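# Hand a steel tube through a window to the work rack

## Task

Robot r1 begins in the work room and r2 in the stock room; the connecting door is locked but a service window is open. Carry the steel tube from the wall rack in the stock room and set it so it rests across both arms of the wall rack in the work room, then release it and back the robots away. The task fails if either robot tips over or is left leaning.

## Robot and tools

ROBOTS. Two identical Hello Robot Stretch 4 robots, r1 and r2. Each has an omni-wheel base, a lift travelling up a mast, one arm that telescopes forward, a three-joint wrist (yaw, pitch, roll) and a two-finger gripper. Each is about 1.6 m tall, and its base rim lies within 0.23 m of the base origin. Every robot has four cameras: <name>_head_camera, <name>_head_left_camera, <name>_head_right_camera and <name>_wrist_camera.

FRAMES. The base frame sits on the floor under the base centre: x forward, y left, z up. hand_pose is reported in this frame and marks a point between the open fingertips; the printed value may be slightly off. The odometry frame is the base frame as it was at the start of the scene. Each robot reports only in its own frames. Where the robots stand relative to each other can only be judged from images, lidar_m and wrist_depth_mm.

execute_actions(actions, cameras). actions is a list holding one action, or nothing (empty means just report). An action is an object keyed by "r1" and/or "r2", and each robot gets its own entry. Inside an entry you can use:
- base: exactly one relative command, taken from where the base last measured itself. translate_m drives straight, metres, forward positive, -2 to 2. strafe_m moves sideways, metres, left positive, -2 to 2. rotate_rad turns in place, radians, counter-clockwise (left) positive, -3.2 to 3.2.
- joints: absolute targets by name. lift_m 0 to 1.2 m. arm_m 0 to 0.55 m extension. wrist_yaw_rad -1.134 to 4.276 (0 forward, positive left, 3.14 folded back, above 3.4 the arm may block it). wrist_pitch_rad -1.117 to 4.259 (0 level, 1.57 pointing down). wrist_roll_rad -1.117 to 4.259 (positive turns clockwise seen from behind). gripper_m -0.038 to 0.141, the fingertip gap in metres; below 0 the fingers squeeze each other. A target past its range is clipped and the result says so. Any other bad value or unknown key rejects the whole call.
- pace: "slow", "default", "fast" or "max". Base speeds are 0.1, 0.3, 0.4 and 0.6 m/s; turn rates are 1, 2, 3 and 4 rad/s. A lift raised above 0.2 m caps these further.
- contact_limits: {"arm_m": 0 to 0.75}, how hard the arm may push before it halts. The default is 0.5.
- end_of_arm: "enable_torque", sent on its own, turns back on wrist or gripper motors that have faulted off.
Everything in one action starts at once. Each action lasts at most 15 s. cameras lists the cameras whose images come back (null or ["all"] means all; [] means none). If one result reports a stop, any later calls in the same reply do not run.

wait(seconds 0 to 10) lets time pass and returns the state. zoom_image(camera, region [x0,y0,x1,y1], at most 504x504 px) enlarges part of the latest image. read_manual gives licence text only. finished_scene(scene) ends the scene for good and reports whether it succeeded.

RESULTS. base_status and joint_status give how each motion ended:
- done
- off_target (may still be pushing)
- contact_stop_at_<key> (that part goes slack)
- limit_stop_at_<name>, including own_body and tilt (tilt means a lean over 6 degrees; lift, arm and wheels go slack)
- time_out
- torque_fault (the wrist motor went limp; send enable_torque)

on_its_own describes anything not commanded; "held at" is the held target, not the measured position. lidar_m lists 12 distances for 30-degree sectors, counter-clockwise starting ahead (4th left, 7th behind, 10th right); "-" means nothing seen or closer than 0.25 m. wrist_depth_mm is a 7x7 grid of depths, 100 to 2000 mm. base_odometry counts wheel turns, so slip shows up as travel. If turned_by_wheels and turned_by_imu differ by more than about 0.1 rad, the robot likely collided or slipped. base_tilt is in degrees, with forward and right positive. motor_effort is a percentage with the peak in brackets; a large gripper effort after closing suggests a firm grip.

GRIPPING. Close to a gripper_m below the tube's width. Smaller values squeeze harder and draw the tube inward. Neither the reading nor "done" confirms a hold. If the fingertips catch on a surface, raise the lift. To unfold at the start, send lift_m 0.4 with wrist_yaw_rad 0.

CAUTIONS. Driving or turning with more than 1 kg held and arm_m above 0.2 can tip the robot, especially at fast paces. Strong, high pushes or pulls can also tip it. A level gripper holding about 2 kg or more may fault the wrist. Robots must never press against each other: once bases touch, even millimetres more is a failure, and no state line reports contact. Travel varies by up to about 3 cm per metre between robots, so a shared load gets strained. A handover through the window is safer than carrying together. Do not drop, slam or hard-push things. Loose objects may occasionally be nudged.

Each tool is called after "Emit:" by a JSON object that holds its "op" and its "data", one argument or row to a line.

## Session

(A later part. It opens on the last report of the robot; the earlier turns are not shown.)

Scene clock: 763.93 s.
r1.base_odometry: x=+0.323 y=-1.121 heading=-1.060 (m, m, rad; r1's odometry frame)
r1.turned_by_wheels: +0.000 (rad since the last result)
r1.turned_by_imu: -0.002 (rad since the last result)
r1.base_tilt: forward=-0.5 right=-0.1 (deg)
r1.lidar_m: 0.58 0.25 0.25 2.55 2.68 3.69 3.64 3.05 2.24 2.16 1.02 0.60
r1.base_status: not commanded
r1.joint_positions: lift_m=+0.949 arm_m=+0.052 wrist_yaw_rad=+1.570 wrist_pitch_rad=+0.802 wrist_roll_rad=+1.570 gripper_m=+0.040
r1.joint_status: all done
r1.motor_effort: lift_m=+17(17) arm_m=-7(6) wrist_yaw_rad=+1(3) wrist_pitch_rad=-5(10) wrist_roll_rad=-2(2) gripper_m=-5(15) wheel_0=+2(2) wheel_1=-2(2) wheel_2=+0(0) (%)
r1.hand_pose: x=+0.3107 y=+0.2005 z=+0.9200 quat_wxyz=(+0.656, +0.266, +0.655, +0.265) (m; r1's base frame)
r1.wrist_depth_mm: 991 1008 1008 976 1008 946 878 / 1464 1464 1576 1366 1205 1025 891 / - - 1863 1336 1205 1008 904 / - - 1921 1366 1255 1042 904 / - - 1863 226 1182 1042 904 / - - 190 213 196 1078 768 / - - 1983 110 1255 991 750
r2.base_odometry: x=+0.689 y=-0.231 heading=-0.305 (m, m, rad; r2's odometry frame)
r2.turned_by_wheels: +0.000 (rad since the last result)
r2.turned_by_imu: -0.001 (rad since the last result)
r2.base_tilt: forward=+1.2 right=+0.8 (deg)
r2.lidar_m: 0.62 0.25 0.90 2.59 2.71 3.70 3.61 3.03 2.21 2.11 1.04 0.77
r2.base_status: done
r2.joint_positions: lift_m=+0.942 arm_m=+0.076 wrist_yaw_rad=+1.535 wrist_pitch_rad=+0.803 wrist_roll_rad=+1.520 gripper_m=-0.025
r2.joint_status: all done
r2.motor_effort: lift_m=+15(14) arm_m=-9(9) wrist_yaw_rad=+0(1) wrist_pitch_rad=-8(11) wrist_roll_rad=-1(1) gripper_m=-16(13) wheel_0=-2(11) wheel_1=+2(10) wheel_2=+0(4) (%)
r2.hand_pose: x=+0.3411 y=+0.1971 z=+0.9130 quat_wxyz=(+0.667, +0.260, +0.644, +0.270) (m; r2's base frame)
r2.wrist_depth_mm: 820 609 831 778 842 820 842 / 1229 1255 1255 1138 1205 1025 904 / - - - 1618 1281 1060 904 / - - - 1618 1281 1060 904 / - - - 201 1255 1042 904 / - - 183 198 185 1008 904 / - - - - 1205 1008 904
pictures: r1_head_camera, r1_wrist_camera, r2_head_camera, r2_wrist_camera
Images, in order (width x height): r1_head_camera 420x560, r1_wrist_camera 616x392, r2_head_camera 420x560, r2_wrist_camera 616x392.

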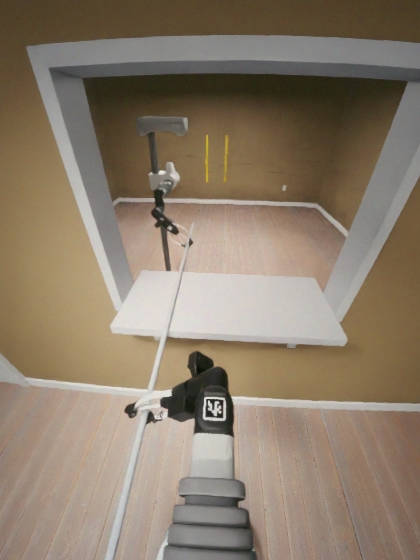

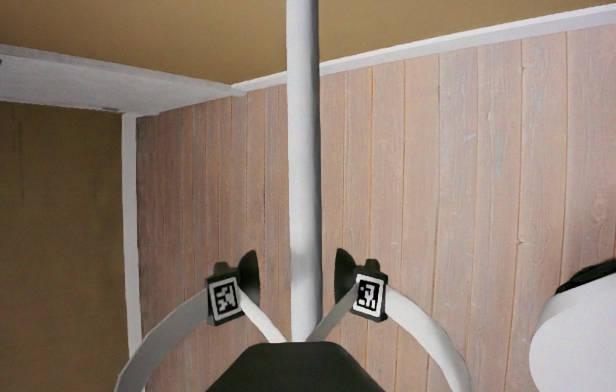

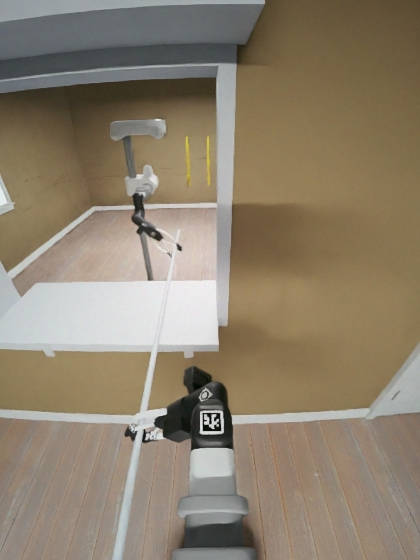

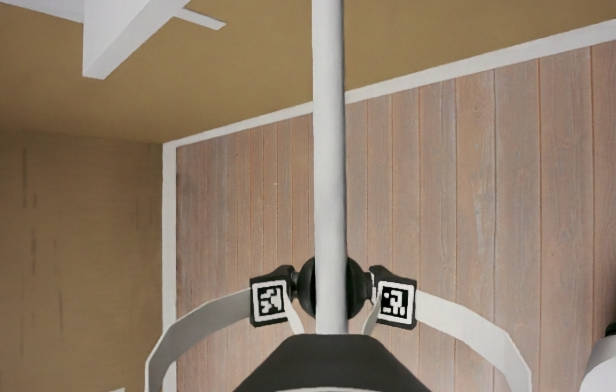

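Emit:
{"op": "execute_actions", "data": {
  "actions": [],
  "cameras": ["r1_head_camera", "r1_head_left_camera", "r2_head_camera", "r2_head_left_camera"]
}}

Scene clock: 795.63 s.
r1.base_odometry: x=+0.323 y=-1.121 heading=-1.060 (m, m, rad; r1's odometry frame)
r1.turned_by_wheels: +0.000 (rad since the last result)
r1.turned_by_imu: -0.001 (rad since the last result)
r1.base_tilt: forward=-0.6 right=-0.1 (deg)
r1.lidar_m: 0.57 0.25 0.26 2.55 2.67 3.66 3.64 3.08 2.25 2.15 1.01 0.61
r1.base_status: not commanded
r1.joint_positions: lift_m=+0.949 arm_m=+0.052 wrist_yaw_rad=+1.570 wrist_pitch_rad=+0.802 wrist_roll_rad=+1.570 gripper_m=+0.040
r1.joint_status: all done
r1.motor_effort: lift_m=+16(17) arm_m=-6(6) wrist_yaw_rad=+1(3) wrist_pitch_rad=-5(10) wrist_roll_rad=-2(2) gripper_m=-4(15) wheel_0=+2(2) wheel_1=-2(2) wheel_2=+0(0) (%)
r1.hand_pose: x=+0.3107 y=+0.2005 z=+0.9200 quat_wxyz=(+0.656, +0.266, +0.655, +0.265) (m; r1's base frame)
r1.wrist_depth_mm: 1008 976 1025 960 991 946 866 / 1499 1537 1537 1366 1229 1008 904 / - - 1863 1366 1205 1042 904 / - - 1921 1366 1205 1025 904 / - - 1921 227 1229 1042 904 / - - 190 213 197 1025 750 / - - - 110 1229 976 750
r2.base_odometry: x=+0.689 y=-0.231 heading=-0.305 (m, m, rad; r2's odometry frame)
r2.turned_by_wheels: +0.000 (rad since the last result)
r2.turned_by_imu: -0.001 (rad since the last result)
r2.base_tilt: forward=+1.2 right=+0.8 (deg)
r2.lidar_m: 0.61 0.26 0.91 2.57 2.70 3.70 3.61 3.05 2.23 2.12 1.07 0.76
r2.base_status: done
r2.joint_positions: lift_m=+0.942 arm_m=+0.076 wrist_yaw_rad=+1.535 wrist_pitch_rad=+0.803 wrist_roll_rad=+1.520 gripper_m=-0.025
r2.joint_status: all done
r2.motor_effort: lift_m=+15(14) arm_m=-9(9) wrist_yaw_rad=+0(1) wrist_pitch_rad=-8(11) wrist_roll_rad=+0(1) gripper_m=-15(13) wheel_0=-2(11) wheel_1=+2(10) wheel_2=+0(4) (%)
r2.hand_pose: x=+0.3411 y=+0.1971 z=+0.9130 quat_wxyz=(+0.667, +0.260, +0.644, +0.270) (m; r2's base frame)
r2.wrist_depth_mm: 820 609 831 778 831 831 842 / 1255 1255 1255 1160 1205 1042 917 / - - - 1661 1281 1060 917 / - - - 1661 1308 1060 917 / - - - 202 1255 1060 904 / - - 184 198 185 991 904 / - - - - 1205 1025 917
pictures: r1_head_camera, r1_head_left_camera, r2_head_camera, r2_head_left_camera
Images, in order (width x height): r1_head_camera 420x560, r1_head_left_camera 420x672, r2_head_camera 420x560, r2_head_left_camera 420x672.

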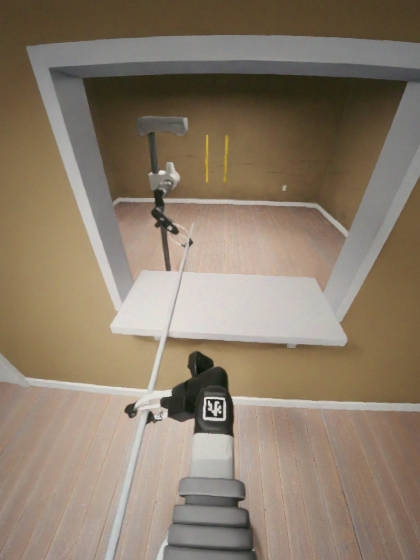

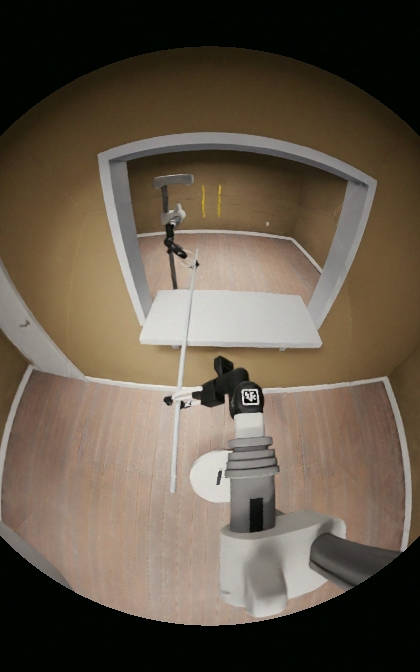

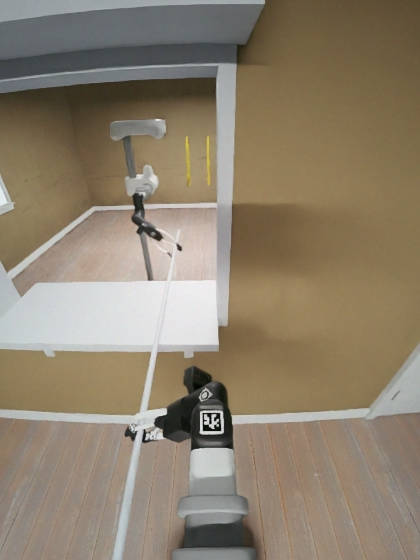

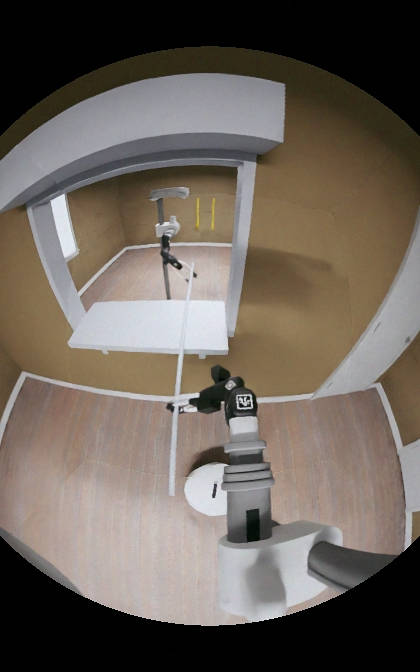

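Emit:
{"op": "zoom_image", "data": {
  "camera": "r1_head_left_camera",
  "region": [140, 380, 230, 505]
}}

Emit:
{"op": "zoom_image", "data": {
  "camera": "r2_head_left_camera",
  "region": [140, 380, 230, 505]
}}

Region (140, 380, 230, 505) of r1_head_left_camera's 420x672 image, scaled by 4.032, with more detail than that image has; it fills the left 363 columns of this view, and the rest is white.

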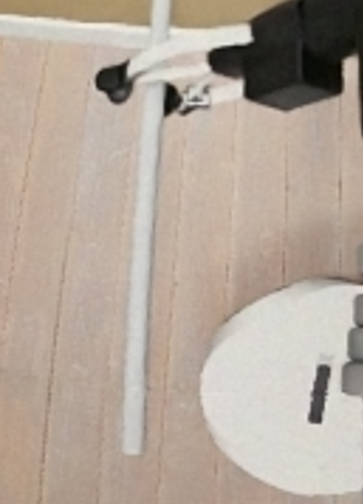

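Region (140, 380, 230, 505) of r2_head_left_camera's 420x672 image, scaled by 4.032, with more detail than that image has; it fills the left 363 columns of this view, and the rest is white.

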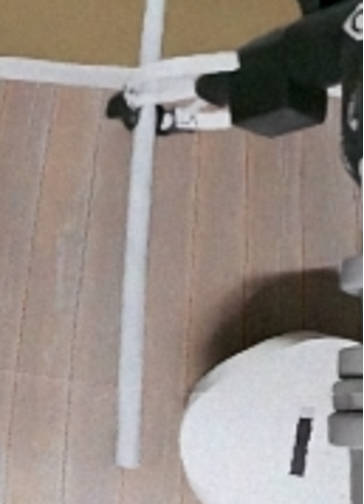

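Emit:
{"op": "execute_actions", "data": {
  "actions": [
    {"r1": {"joints": {"arm_m": 0.298, "gripper_m": 0.037}, "pace": "fast"}, "r2": {"joints": {"arm_m": 0.324}, "pace": "fast"}}
  ]
}}

Scene clock: 812.77 s.
r1.base_odometry: x=+0.323 y=-1.121 heading=-1.060 (m, m, rad; r1's odometry frame)
r1.turned_by_wheels: +0.000 (rad since the last result)
r1.turned_by_imu: -0.002 (rad since the last result)
r1.base_tilt: forward=-0.5 right=+0.0 (deg)
r1.lidar_m: 0.58 0.27 0.25 2.54 2.69 3.70 3.66 3.07 2.22 2.17 1.01 0.62
r1.base_status: not commanded
r1.joint_positions: lift_m=+0.949 arm_m=+0.297 wrist_yaw_rad=+1.570 wrist_pitch_rad=+0.802 wrist_roll_rad=+1.570 gripper_m=+0.037
r1.joint_status: all done
r1.motor_effort: lift_m=+17(17) arm_m=+6(7) wrist_yaw_rad=+1(1) wrist_pitch_rad=-4(5) wrist_roll_rad=-2(1) gripper_m=-2(5) wheel_0=+2(1) wheel_1=-2(2) wheel_2=+0(0) (%)
r1.hand_pose: x=+0.5554 y=+0.2006 z=+0.9201 quat_wxyz=(+0.656, +0.265, +0.655, +0.265) (m; r1's base frame)
r1.wrist_depth_mm: 317 345 274 210 179 153 - / 512 415 277 211 181 153 - / 1138 866 279 213 182 155 140 / - - 1808 219 1182 163 866 / - - 1921 1366 1205 1042 904 / - - 193 220 196 1060 917 / - - - 110 1229 1008 931
r2.base_odometry: x=+0.689 y=-0.231 heading=-0.305 (m, m, rad; r2's odometry frame)
r2.turned_by_wheels: +0.000 (rad since the last result)
r2.turned_by_imu: -0.001 (rad since the last result)
r2.base_tilt: forward=+1.3 right=+0.7 (deg)
r2.lidar_m: 0.61 0.31 0.92 2.57 2.68 3.69 3.60 3.06 2.19 2.12 1.07 0.78
r2.base_status: not commanded
r2.joint_positions: lift_m=+0.942 arm_m=+0.322 wrist_yaw_rad=+1.536 wrist_pitch_rad=+0.802 wrist_roll_rad=+1.520 gripper_m=-0.025
r2.joint_status: all done
r2.motor_effort: lift_m=+15(15) arm_m=+10(10) wrist_yaw_rad=-4(8) wrist_pitch_rad=-3(9) wrist_roll_rad=-1(1) gripper_m=-16(16) wheel_0=-2(2) wheel_1=+2(1) wheel_2=+0(0) (%)
r2.hand_pose: x=+0.5874 y=+0.1975 z=+0.9132 quat_wxyz=(+0.667, +0.260, +0.644, +0.270) (m; r2's base frame)
r2.wrist_depth_mm: - 512 327 242 190 158 143 / 699 508 327 240 191 158 141 / 854 504 325 240 191 157 142 / - 597 362 249 1205 1025 904 / - - - 202 1255 1060 904 / - - 184 197 185 1008 904 / - - - - 1229 1042 904
pictures: r1_head_camera, r1_head_left_camera, r1_head_right_camera, r1_wrist_camera, r2_head_camera, r2_head_left_camera, r2_head_right_camera, r2_wrist_camera
Images, in order (width x height): r1_head_camera 420x560, r1_head_left_camera 420x672, r1_head_right_camera 420x672, r1_wrist_camera 616x392, r2_head_camera 420x560, r2_head_left_camera 420x672, r2_head_right_camera 420x672, r2_wrist_camera 616x392.

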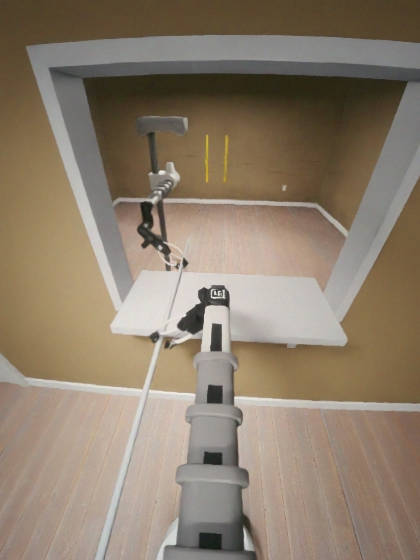

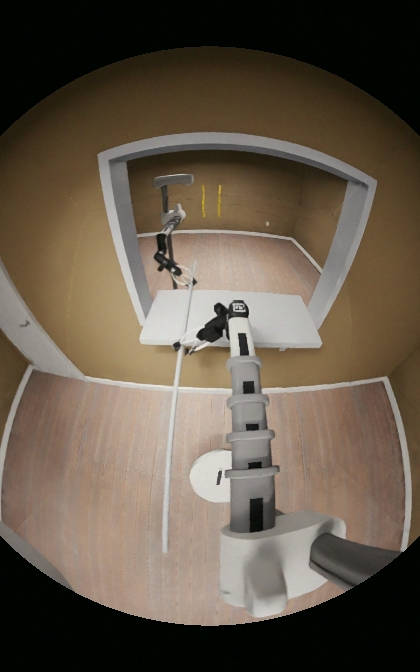

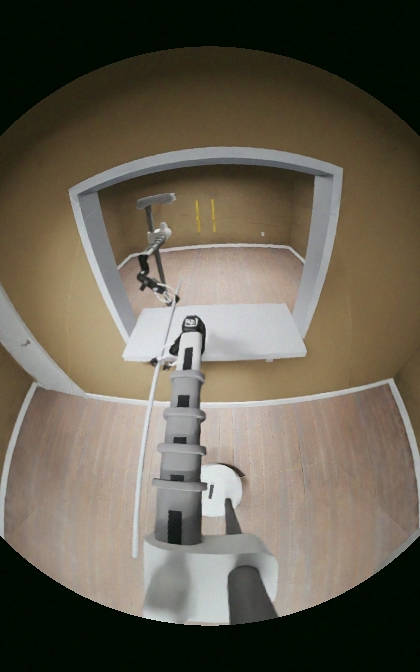

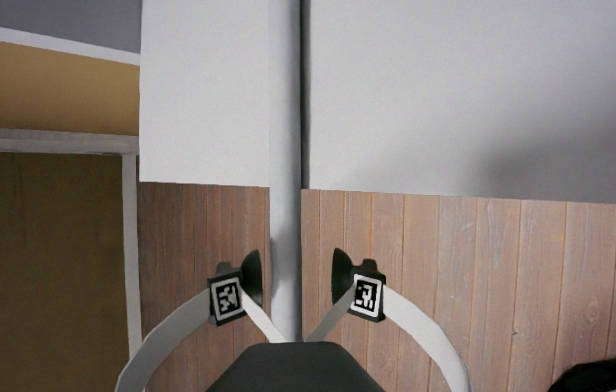

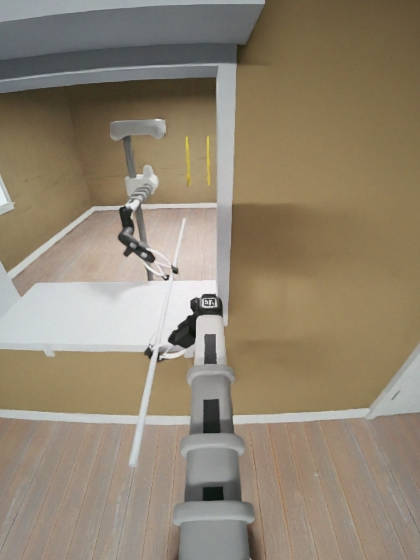

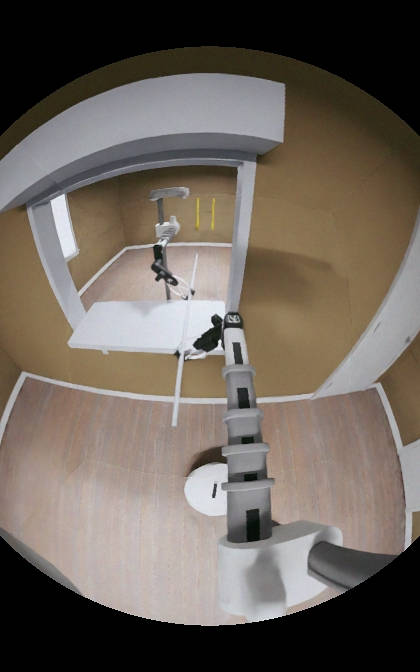

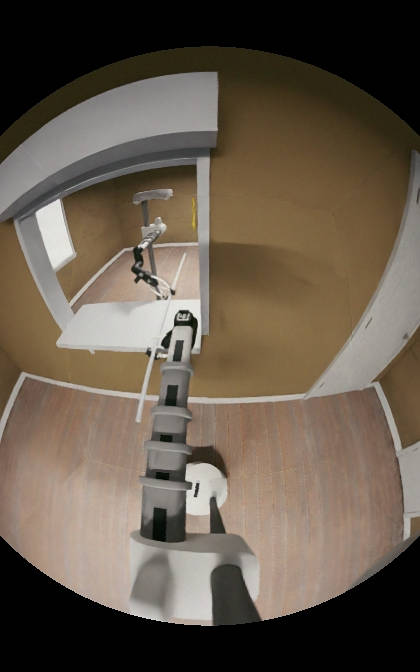

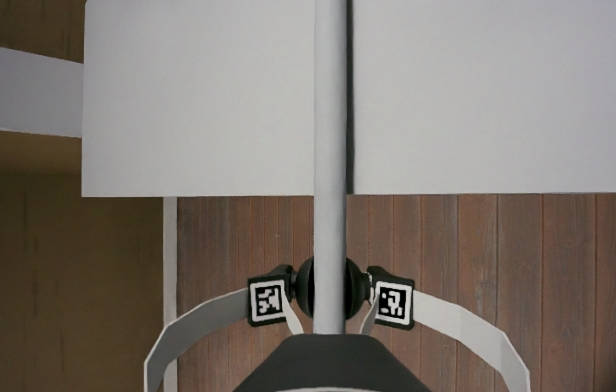

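Emit:
{"op": "zoom_image", "data": {
  "camera": "r1_wrist_camera",
  "region": [230, 180, 370, 340]
}}

Emit:
{"op": "zoom_image", "data": {
  "camera": "r1_head_left_camera",
  "region": [150, 250, 230, 370]
}}

Emit:
{"op": "zoom_image", "data": {
  "camera": "r1_head_left_camera",
  "region": [130, 500, 210, 570]
}}

Region (230, 180, 370, 340) of r1_wrist_camera's 616x392 image, scaled by 3.150; it fills the left 441 columns of this view, and the rest is white.

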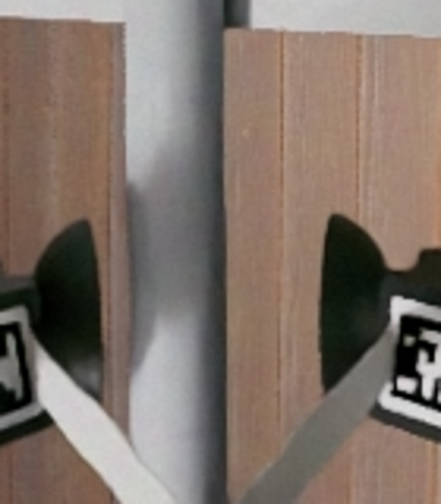

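Region (150, 250, 230, 370) of r1_head_left_camera's 420x672 image, scaled by 4.200, with more detail than that image has.

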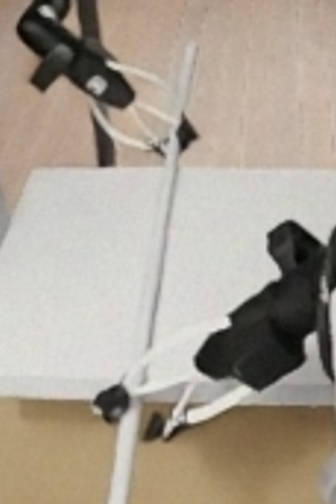

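Region (130, 500, 210, 570) of r1_head_left_camera's 420x672 image, scaled by 6.300, with more detail than that image has; it fills the top 441 rows of this view, and the rest is white.

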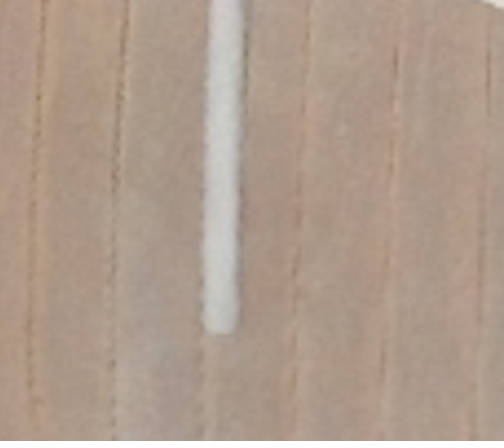

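Emit:
{"op": "execute_actions", "data": {
  "actions": [
    {"r1": {"base": {"strafe_m": 0.006}, "joints": {"lift_m": 0.952, "gripper_m": -0.036}, "pace": "fast"}, "r2": {"joints": {"lift_m": 0.949, "gripper_m": 0.047}, "pace": "default"}}
  ],
  "cameras": ["r1_head_camera", "r1_wrist_camera", "r2_head_camera", "r2_wrist_camera"]
}}

Scene clock: 839.30 s.
r1.base_odometry: x=+0.328 y=-1.118 heading=-1.060 (m, m, rad; r1's odometry frame)
r1.turned_by_wheels: +0.000 (rad since the last result)
r1.turned_by_imu: -0.002 (rad since the last result)
r1.base_tilt: forward=-0.5 right=+0.0 (deg)
r1.lidar_m: 0.58 0.25 0.25 2.53 2.65 3.69 3.65 3.08 2.24 2.19 1.01 0.63
r1.base_status: done
r1.joint_positions: lift_m=+0.952 arm_m=+0.297 wrist_yaw_rad=+1.570 wrist_pitch_rad=+0.807 wrist_roll_rad=+1.570 gripper_m=-0.036
r1.joint_status: all done
r1.motor_effort: lift_m=+20(23) arm_m=+7(6) wrist_yaw_rad=+0(2) wrist_pitch_rad=-21(22) wrist_roll_rad=-2(1) gripper_m=-21(22) wheel_0=+2(9) wheel_1=+1(8) wheel_2=+0(0) (%)
r1.hand_pose: x=+0.5554 y=+0.1994 z=+0.9217 quat_wxyz=(+0.656, +0.264, +0.656, +0.263) (m; r1's base frame)
r1.wrist_depth_mm: 319 340 272 198 179 152 - / 521 421 272 200 180 154 - / 1182 891 276 202 182 155 140 / - - 1756 207 1160 991 891 / - - 1863 206 1229 1025 904 / - - 181 204 181 1025 917 / - - - 110 1229 1008 931
r2.base_odometry: x=+0.689 y=-0.231 heading=-0.305 (m, m, rad; r2's odometry frame)
r2.turned_by_wheels: +0.000 (rad since the last result)
r2.turned_by_imu: -0.001 (rad since the last result)
r2.base_tilt: forward=+1.3 right=+0.7 (deg)
r2.lidar_m: 0.62 0.33 0.90 2.59 2.71 3.67 3.61 3.02 2.22 2.11 1.08 0.78
r2.base_status: not commanded
r2.joint_positions: lift_m=+0.949 arm_m=+0.322 wrist_yaw_rad=+1.536 wrist_pitch_rad=+0.801 wrist_roll_rad=+1.520 gripper_m=+0.047
r2.joint_status: all done
r2.motor_effort: lift_m=+22(22) arm_m=+10(10) wrist_yaw_rad=-1(4) wrist_pitch_rad=-3(4) wrist_roll_rad=-2(1) gripper_m=-6(17) wheel_0=-2(2) wheel_1=+2(2) wheel_2=+0(0) (%)
r2.hand_pose: x=+0.5876 y=+0.1975 z=+0.9197 quat_wxyz=(+0.667, +0.260, +0.644, +0.270) (m; r2's base frame)
r2.wrist_depth_mm: - 535 338 234 199 164 149 / 699 525 340 224 198 164 147 / 842 525 338 225 198 164 147 / - 621 375 232 1205 1008 904 / - - - 220 1255 1060 917 / - - 1921 220 195 1025 904 / - - - - 1205 1008 931
pictures: r1_head_camera, r1_wrist_camera, r2_head_camera, r2_wrist_camera
Images, in order (width x height): r1_head_camera 420x560, r1_wrist_camera 616x392, r2_head_camera 420x560, r2_wrist_camera 616x392.

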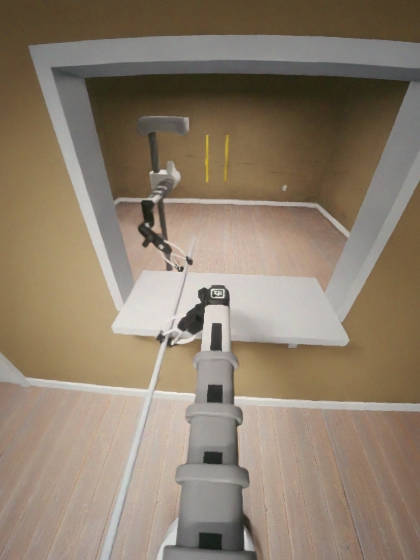

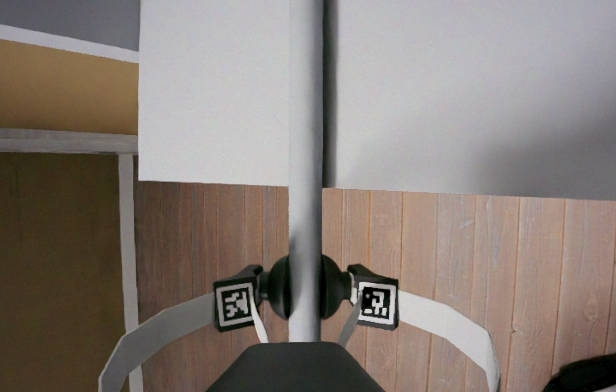

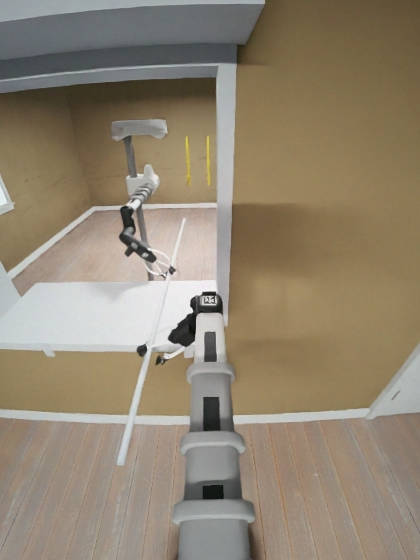

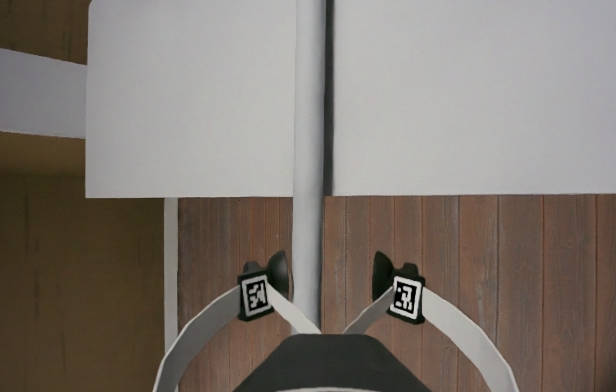

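Emit:
{"op": "zoom_image", "data": {
  "camera": "r2_wrist_camera",
  "region": [250, 180, 410, 340]
}}

Emit:
{"op": "zoom_image", "data": {
  "camera": "r2_head_camera",
  "region": [100, 200, 230, 480]
}}

Region (250, 180, 410, 340) of r2_wrist_camera's 616x392 image, scaled by 3.150.

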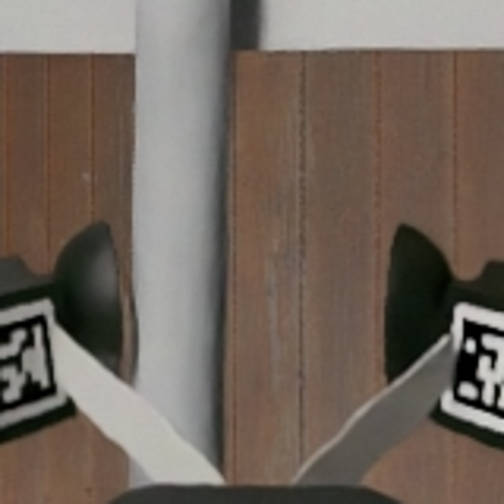

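Region (100, 200, 230, 480) of r2_head_camera's 420x560 image, scaled by 1.800, with more detail than that image has; it fills the left 234 columns of this view, and the rest is white.

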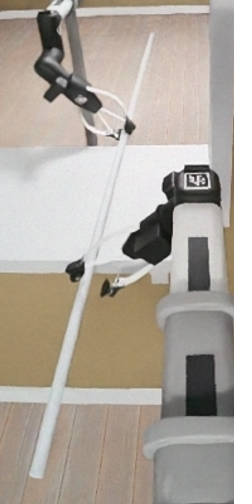

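Emit:
{"op": "zoom_image", "data": {
  "camera": "r2_head_camera",
  "region": [165, 125, 235, 215]
}}

Region (165, 125, 235, 215) of r2_head_camera's 420x560 image, scaled by 5.600, with more detail than that image has.

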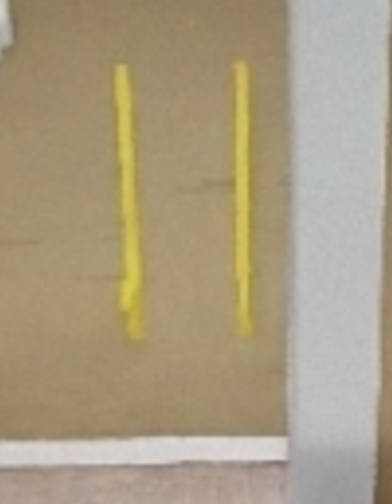

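Emit:
{"op": "execute_actions", "data": {
  "actions": [
    {"r1": {"base": {"translate_m": -2.0}, "joints": {"lift_m": 0.982, "arm_m": 0.0}, "pace": "fast"}, "r2": {"joints": {"lift_m": 1.0, "arm_m": 0.0, "gripper_m": 0.09}, "pace": "max"}}
  ]
}}

Scene clock: 925.93 s.
r1.base_odometry: x=-0.650 y=+0.627 heading=-1.060 (m, m, rad; r1's odometry frame)
r1.turned_by_wheels: +0.000 (rad since the last result)
r1.turned_by_imu: -0.011 (rad since the last result)
r1.base_tilt: forward=-0.5 right=-0.3 (deg)
r1.lidar_m: 0.69 0.25 0.26 2.57 2.19 0.29 1.53 1.61 2.23 2.13 2.23 2.81
r1.base_status: done
r1.joint_positions: lift_m=+0.982 arm_m=+0.001 wrist_yaw_rad=+1.570 wrist_pitch_rad=+0.807 wrist_roll_rad=+1.570 gripper_m=-0.036
r1.joint_status: all done
r1.motor_effort: lift_m=+23(23) arm_m=-6(11) wrist_yaw_rad=+0(3) wrist_pitch_rad=-20(21) wrist_roll_rad=-1(0) gripper_m=-20(21) wheel_0=-1(9) wheel_1=-2(4) wheel_2=+1(13) (%)
r1.hand_pose: x=+0.2595 y=+0.1994 z=+0.9515 quat_wxyz=(+0.656, +0.263, +0.656, +0.263) (m; r1's base frame)
r1.wrist_depth_mm: - - 1921 1430 1255 1060 917 / - - 1921 1397 1255 1042 931 / - - 1863 1397 1281 1042 931 / - - 1921 1430 1281 1060 931 / - - 1983 206 1281 1078 931 / - - 179 204 179 1060 768 / - - - 110 1281 1060 778
r2.base_odometry: x=+0.689 y=-0.231 heading=-0.305 (m, m, rad; r2's odometry frame)
r2.turned_by_wheels: +0.000 (rad since the last result)
r2.turned_by_imu: -0.006 (rad since the last result)
r2.base_tilt: forward=+1.3 right=+0.8 (deg)
r2.lidar_m: 0.61 0.65 0.89 2.58 2.71 3.66 3.62 3.01 2.21 2.13 1.09 0.78
r2.base_status: not commanded
r2.joint_positions: lift_m=+1.000 arm_m=+0.002 wrist_yaw_rad=+1.535 wrist_pitch_rad=+0.802 wrist_roll_rad=+1.520 gripper_m=+0.090
r2.joint_status: all done
r2.motor_effort: lift_m=+21(24) arm_m=-10(10) wrist_yaw_rad=+0(1) wrist_pitch_rad=-4(4) wrist_roll_rad=-2(2) gripper_m=-2(1) wheel_0=-2(2) wheel_1=+2(2) wheel_2=+0(0) (%)
r2.hand_pose: x=+0.2671 y=+0.1974 z=+0.9707 quat_wxyz=(+0.667, +0.260, +0.644, +0.270) (m; r2's base frame)
r2.wrist_depth_mm: 976 809 991 1008 991 991 931 / 1430 1499 1499 1499 1308 1118 946 / - - - 1708 1366 1118 960 / - - - 1708 1397 1118 960 / - - - 1661 1336 1118 946 / - - 216 1661 1255 1060 976 / - - - - 1281 1098 976
pictures: r1_head_camera, r1_head_left_camera, r1_head_right_camera, r1_wrist_camera, r2_head_camera, r2_head_left_camera, r2_head_right_camera, r2_wrist_camera
Images, in order (width x height): r1_head_camera 420x560, r1_head_left_camera 420x672, r1_head_right_camera 420x672, r1_wrist_camera 616x392, r2_head_camera 420x560, r2_head_left_camera 420x672, r2_head_right_camera 420x672, r2_wrist_camera 616x392.

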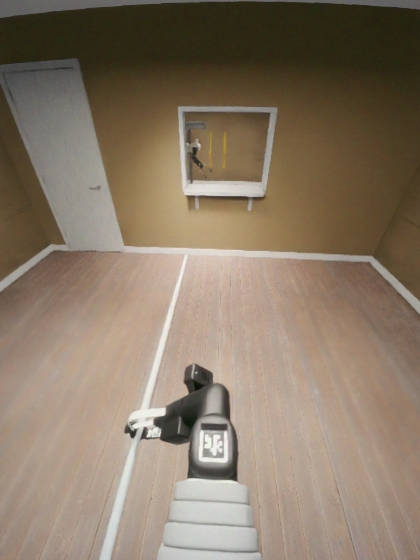

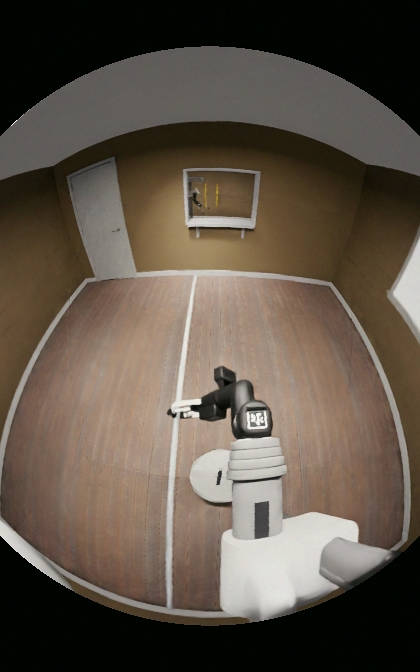

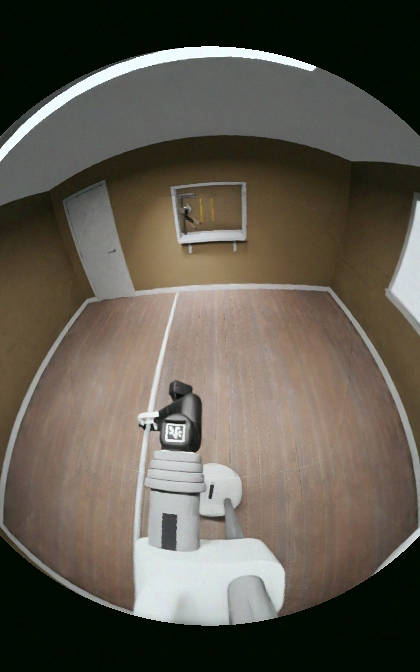

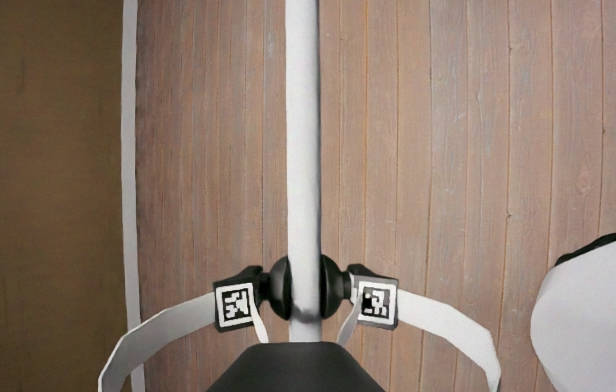

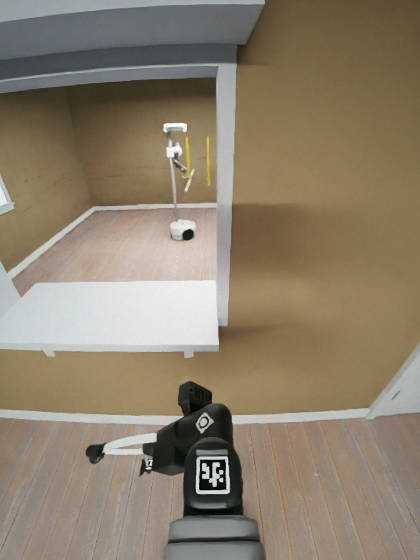

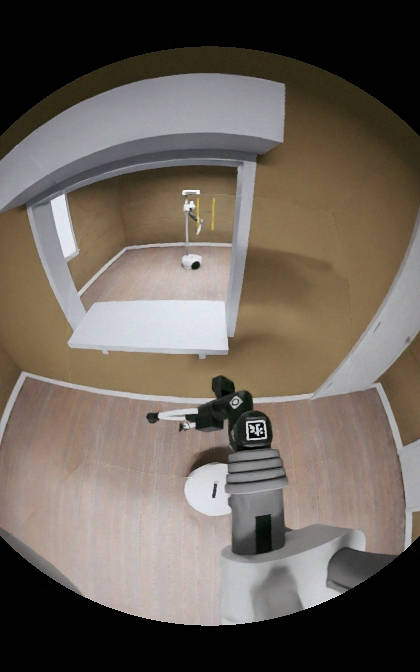

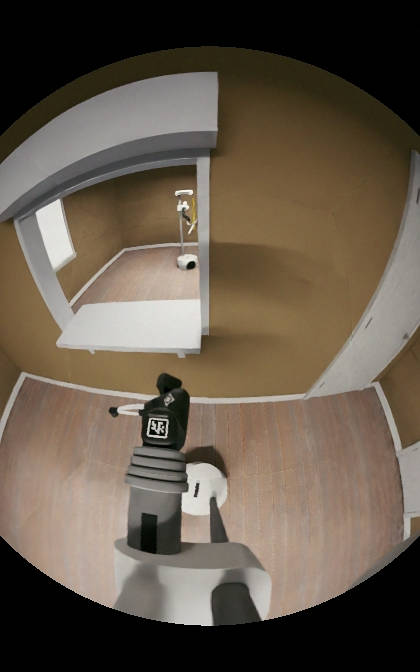

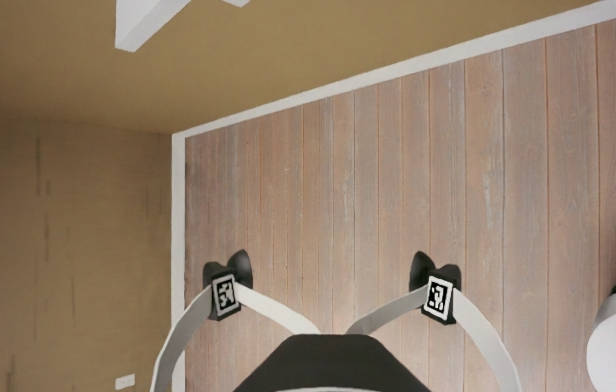

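Emit:
{"op": "zoom_image", "data": {
  "camera": "r1_head_camera",
  "region": [150, 235, 230, 295]
}}

Emit:
{"op": "zoom_image", "data": {
  "camera": "r1_wrist_camera",
  "region": [250, 0, 360, 260]
}}

Emit:
{"op": "zoom_image", "data": {
  "camera": "r2_head_camera",
  "region": [150, 115, 230, 250]
}}

Region (150, 235, 230, 295) of r1_head_camera's 420x560 image, scaled by 6.300, with more detail than that image has; it fills the top 378 rows of this view, and the rest is white.

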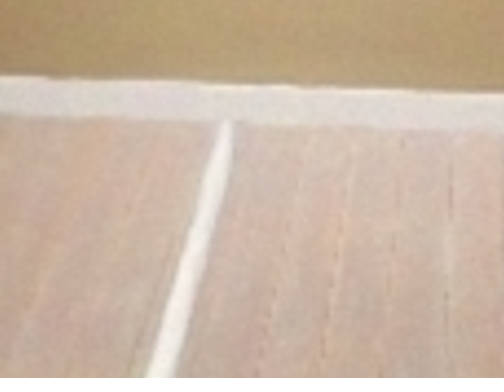

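Region (250, 0, 360, 260) of r1_wrist_camera's 616x392 image, scaled by 1.938; it fills the left 213 columns of this view, and the rest is white.

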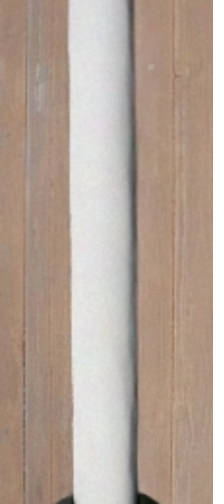

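Region (150, 115, 230, 250) of r2_head_camera's 420x560 image, scaled by 3.733, with more detail than that image has; it fills the left 299 columns of this view, and the rest is white.

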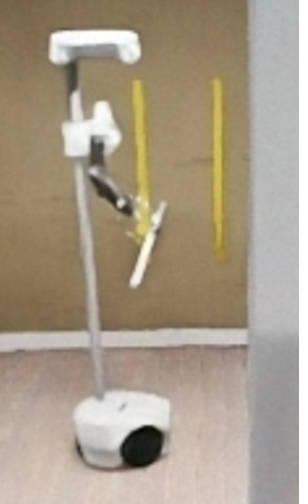

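Emit:
{"op": "execute_actions", "data": {
  "actions": [
    {"r1": {"base": {"rotate_rad": 1.57}, "joints": {"lift_m": 0.83}, "pace": "slow"}, "r2": {"base": {"strafe_m": 0.33}, "pace": "fast"}}
  ]
}}

Scene clock: 968.80 s.
r1.base_odometry: x=-0.650 y=+0.627 heading=+0.509 (m, m, rad; r1's odometry frame)
r1.turned_by_wheels: +1.569 (rad since the last result)
r1.turned_by_imu: +1.603 (rad since the last result)
r1.base_tilt: forward=-0.4 right=-0.1 (deg)
r1.lidar_m: 0.76 0.25 0.27 1.19 0.26 0.28 2.13 2.26 2.83 2.62 2.86 2.66
r1.base_status: done
r1.joint_positions: lift_m=+0.830 arm_m=+0.001 wrist_yaw_rad=+1.571 wrist_pitch_rad=+0.807 wrist_roll_rad=+1.570 gripper_m=-0.036
r1.joint_status: all done
r1.motor_effort: lift_m=+19(24) arm_m=-6(6) wrist_yaw_rad=-1(3) wrist_pitch_rad=-20(20) wrist_roll_rad=-1(2) gripper_m=-19(19) wheel_0=-3(6) wheel_1=-3(9) wheel_2=-5(9) (%)
r1.hand_pose: x=+0.2595 y=+0.1995 z=+0.7998 quat_wxyz=(+0.656, +0.263, +0.656, +0.264) (m; r1's base frame)
r1.wrist_depth_mm: 1255 1499 1576 1160 1060 904 798 / 1281 1499 1661 1182 1060 904 798 / 1281 1499 1618 1205 1078 904 798 / 1308 1499 1661 1229 1078 917 798 / 1281 1537 1661 206 1098 931 798 / 1308 1499 179 204 181 904 647 / 1308 1464 1756 109 1118 891 640
r2.base_odometry: x=+0.788 y=+0.084 heading=-0.304 (m, m, rad; r2's odometry frame)
r2.turned_by_wheels: +0.000 (rad since the last result)
r2.turned_by_imu: -0.003 (rad since the last result)
r2.base_tilt: forward=+1.2 right=+0.8 (deg)
r2.lidar_m: 0.59 0.64 1.11 2.25 2.33 3.22 3.61 3.50 2.55 2.46 1.08 0.65
r2.base_status: done
r2.joint_positions: lift_m=+1.000 arm_m=+0.002 wrist_yaw_rad=+1.535 wrist_pitch_rad=+0.802 wrist_roll_rad=+1.520 gripper_m=+0.090
r2.joint_status: not commanded
r2.motor_effort: lift_m=+21(21) arm_m=-9(10) wrist_yaw_rad=+0(0) wrist_pitch_rad=-3(4) wrist_roll_rad=-2(2) gripper_m=-4(1) wheel_0=+0(10) wheel_1=+2(13) wheel_2=+0(1) (%)
r2.hand_pose: x=+0.2671 y=+0.1974 z=+0.9707 quat_wxyz=(+0.667, +0.260, +0.644, +0.270) (m; r2's base frame)
r2.wrist_depth_mm: 976 976 1008 991 1008 976 931 / 1464 1464 1464 1499 1308 1118 976 / 1863 - - 1708 1366 1118 960 / 1921 - - 1756 1366 1138 960 / 1921 - - 1661 1366 1118 976 / 1863 - 216 1661 1281 1042 960 / 1863 - - - 1281 1118 960
pictures: r1_head_camera, r1_head_left_camera, r1_head_right_camera, r1_wrist_camera, r2_head_camera, r2_head_left_camera, r2_head_right_camera, r2_wrist_camera
Images, in order (width x height): r1_head_camera 420x560, r1_head_left_camera 420x672, r1_head_right_camera 420x672, r1_wrist_camera 616x392, r2_head_camera 420x560, r2_head_left_camera 420x672, r2_head_right_camera 420x672, r2_wrist_camera 616x392.

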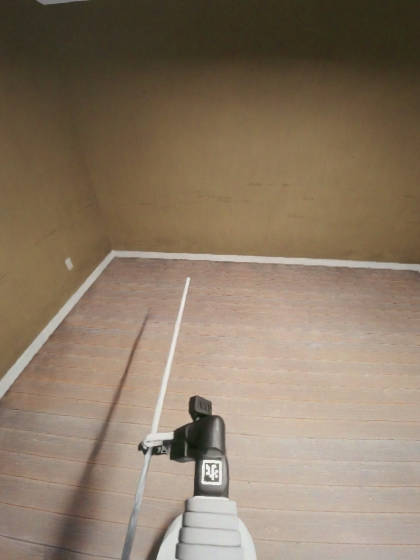

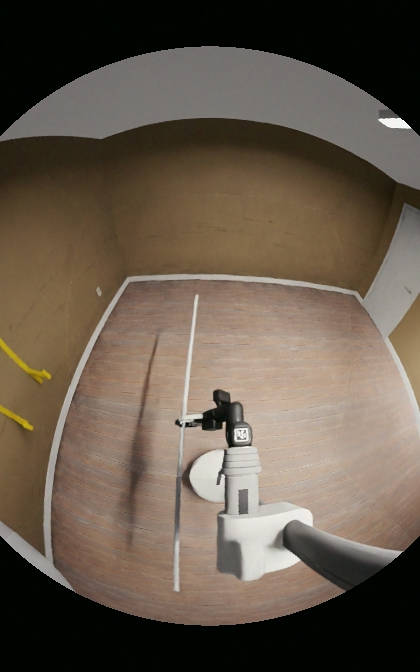

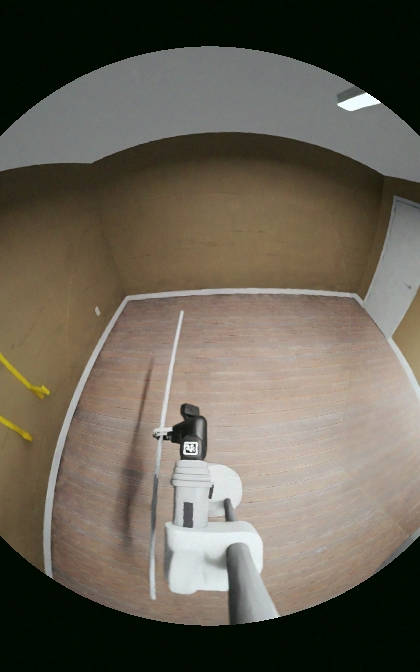

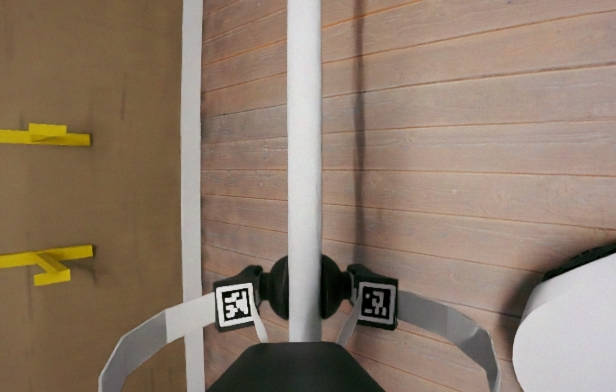

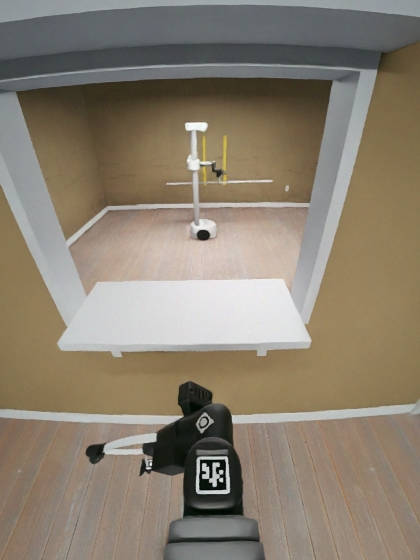

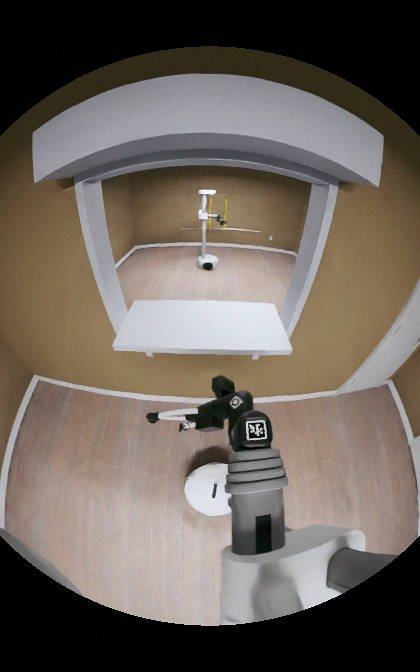

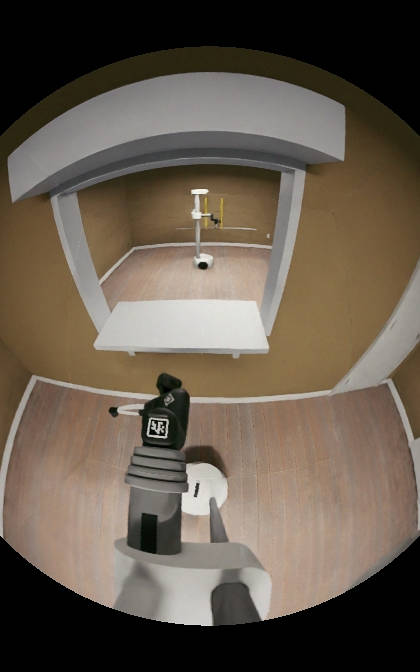

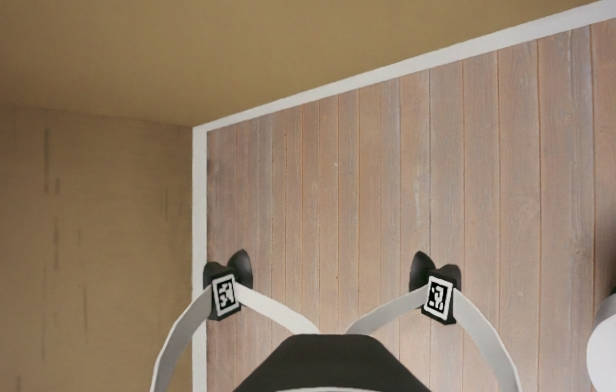

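Emit:
{"op": "zoom_image", "data": {
  "camera": "r1_wrist_camera",
  "region": [0, 110, 120, 300]
}}

Emit:
{"op": "zoom_image", "data": {
  "camera": "r2_head_camera",
  "region": [155, 130, 285, 215]
}}

Emit:
{"op": "zoom_image", "data": {
  "camera": "r1_wrist_camera",
  "region": [160, 90, 340, 305]
}}

Region (0, 110, 120, 300) of r1_wrist_camera's 616x392 image, scaled by 2.653; it fills the left 318 columns of this view, and the rest is white.

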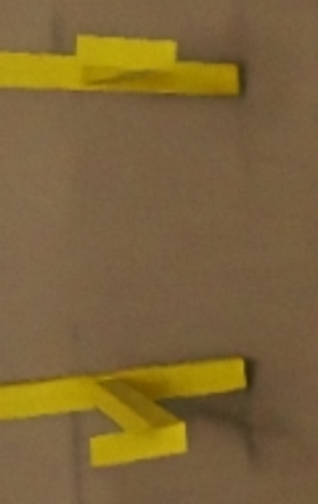

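Region (155, 130, 285, 215) of r2_head_camera's 420x560 image, scaled by 3.877, with more detail than that image has; it fills the top 330 rows of this view, and the rest is white.

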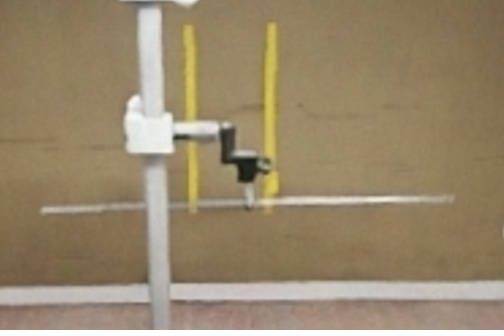

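Region (160, 90, 340, 305) of r1_wrist_camera's 616x392 image, scaled by 2.344; it fills the left 422 columns of this view, and the rest is white.

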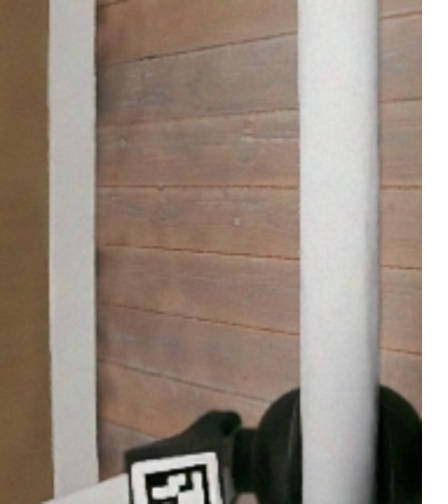

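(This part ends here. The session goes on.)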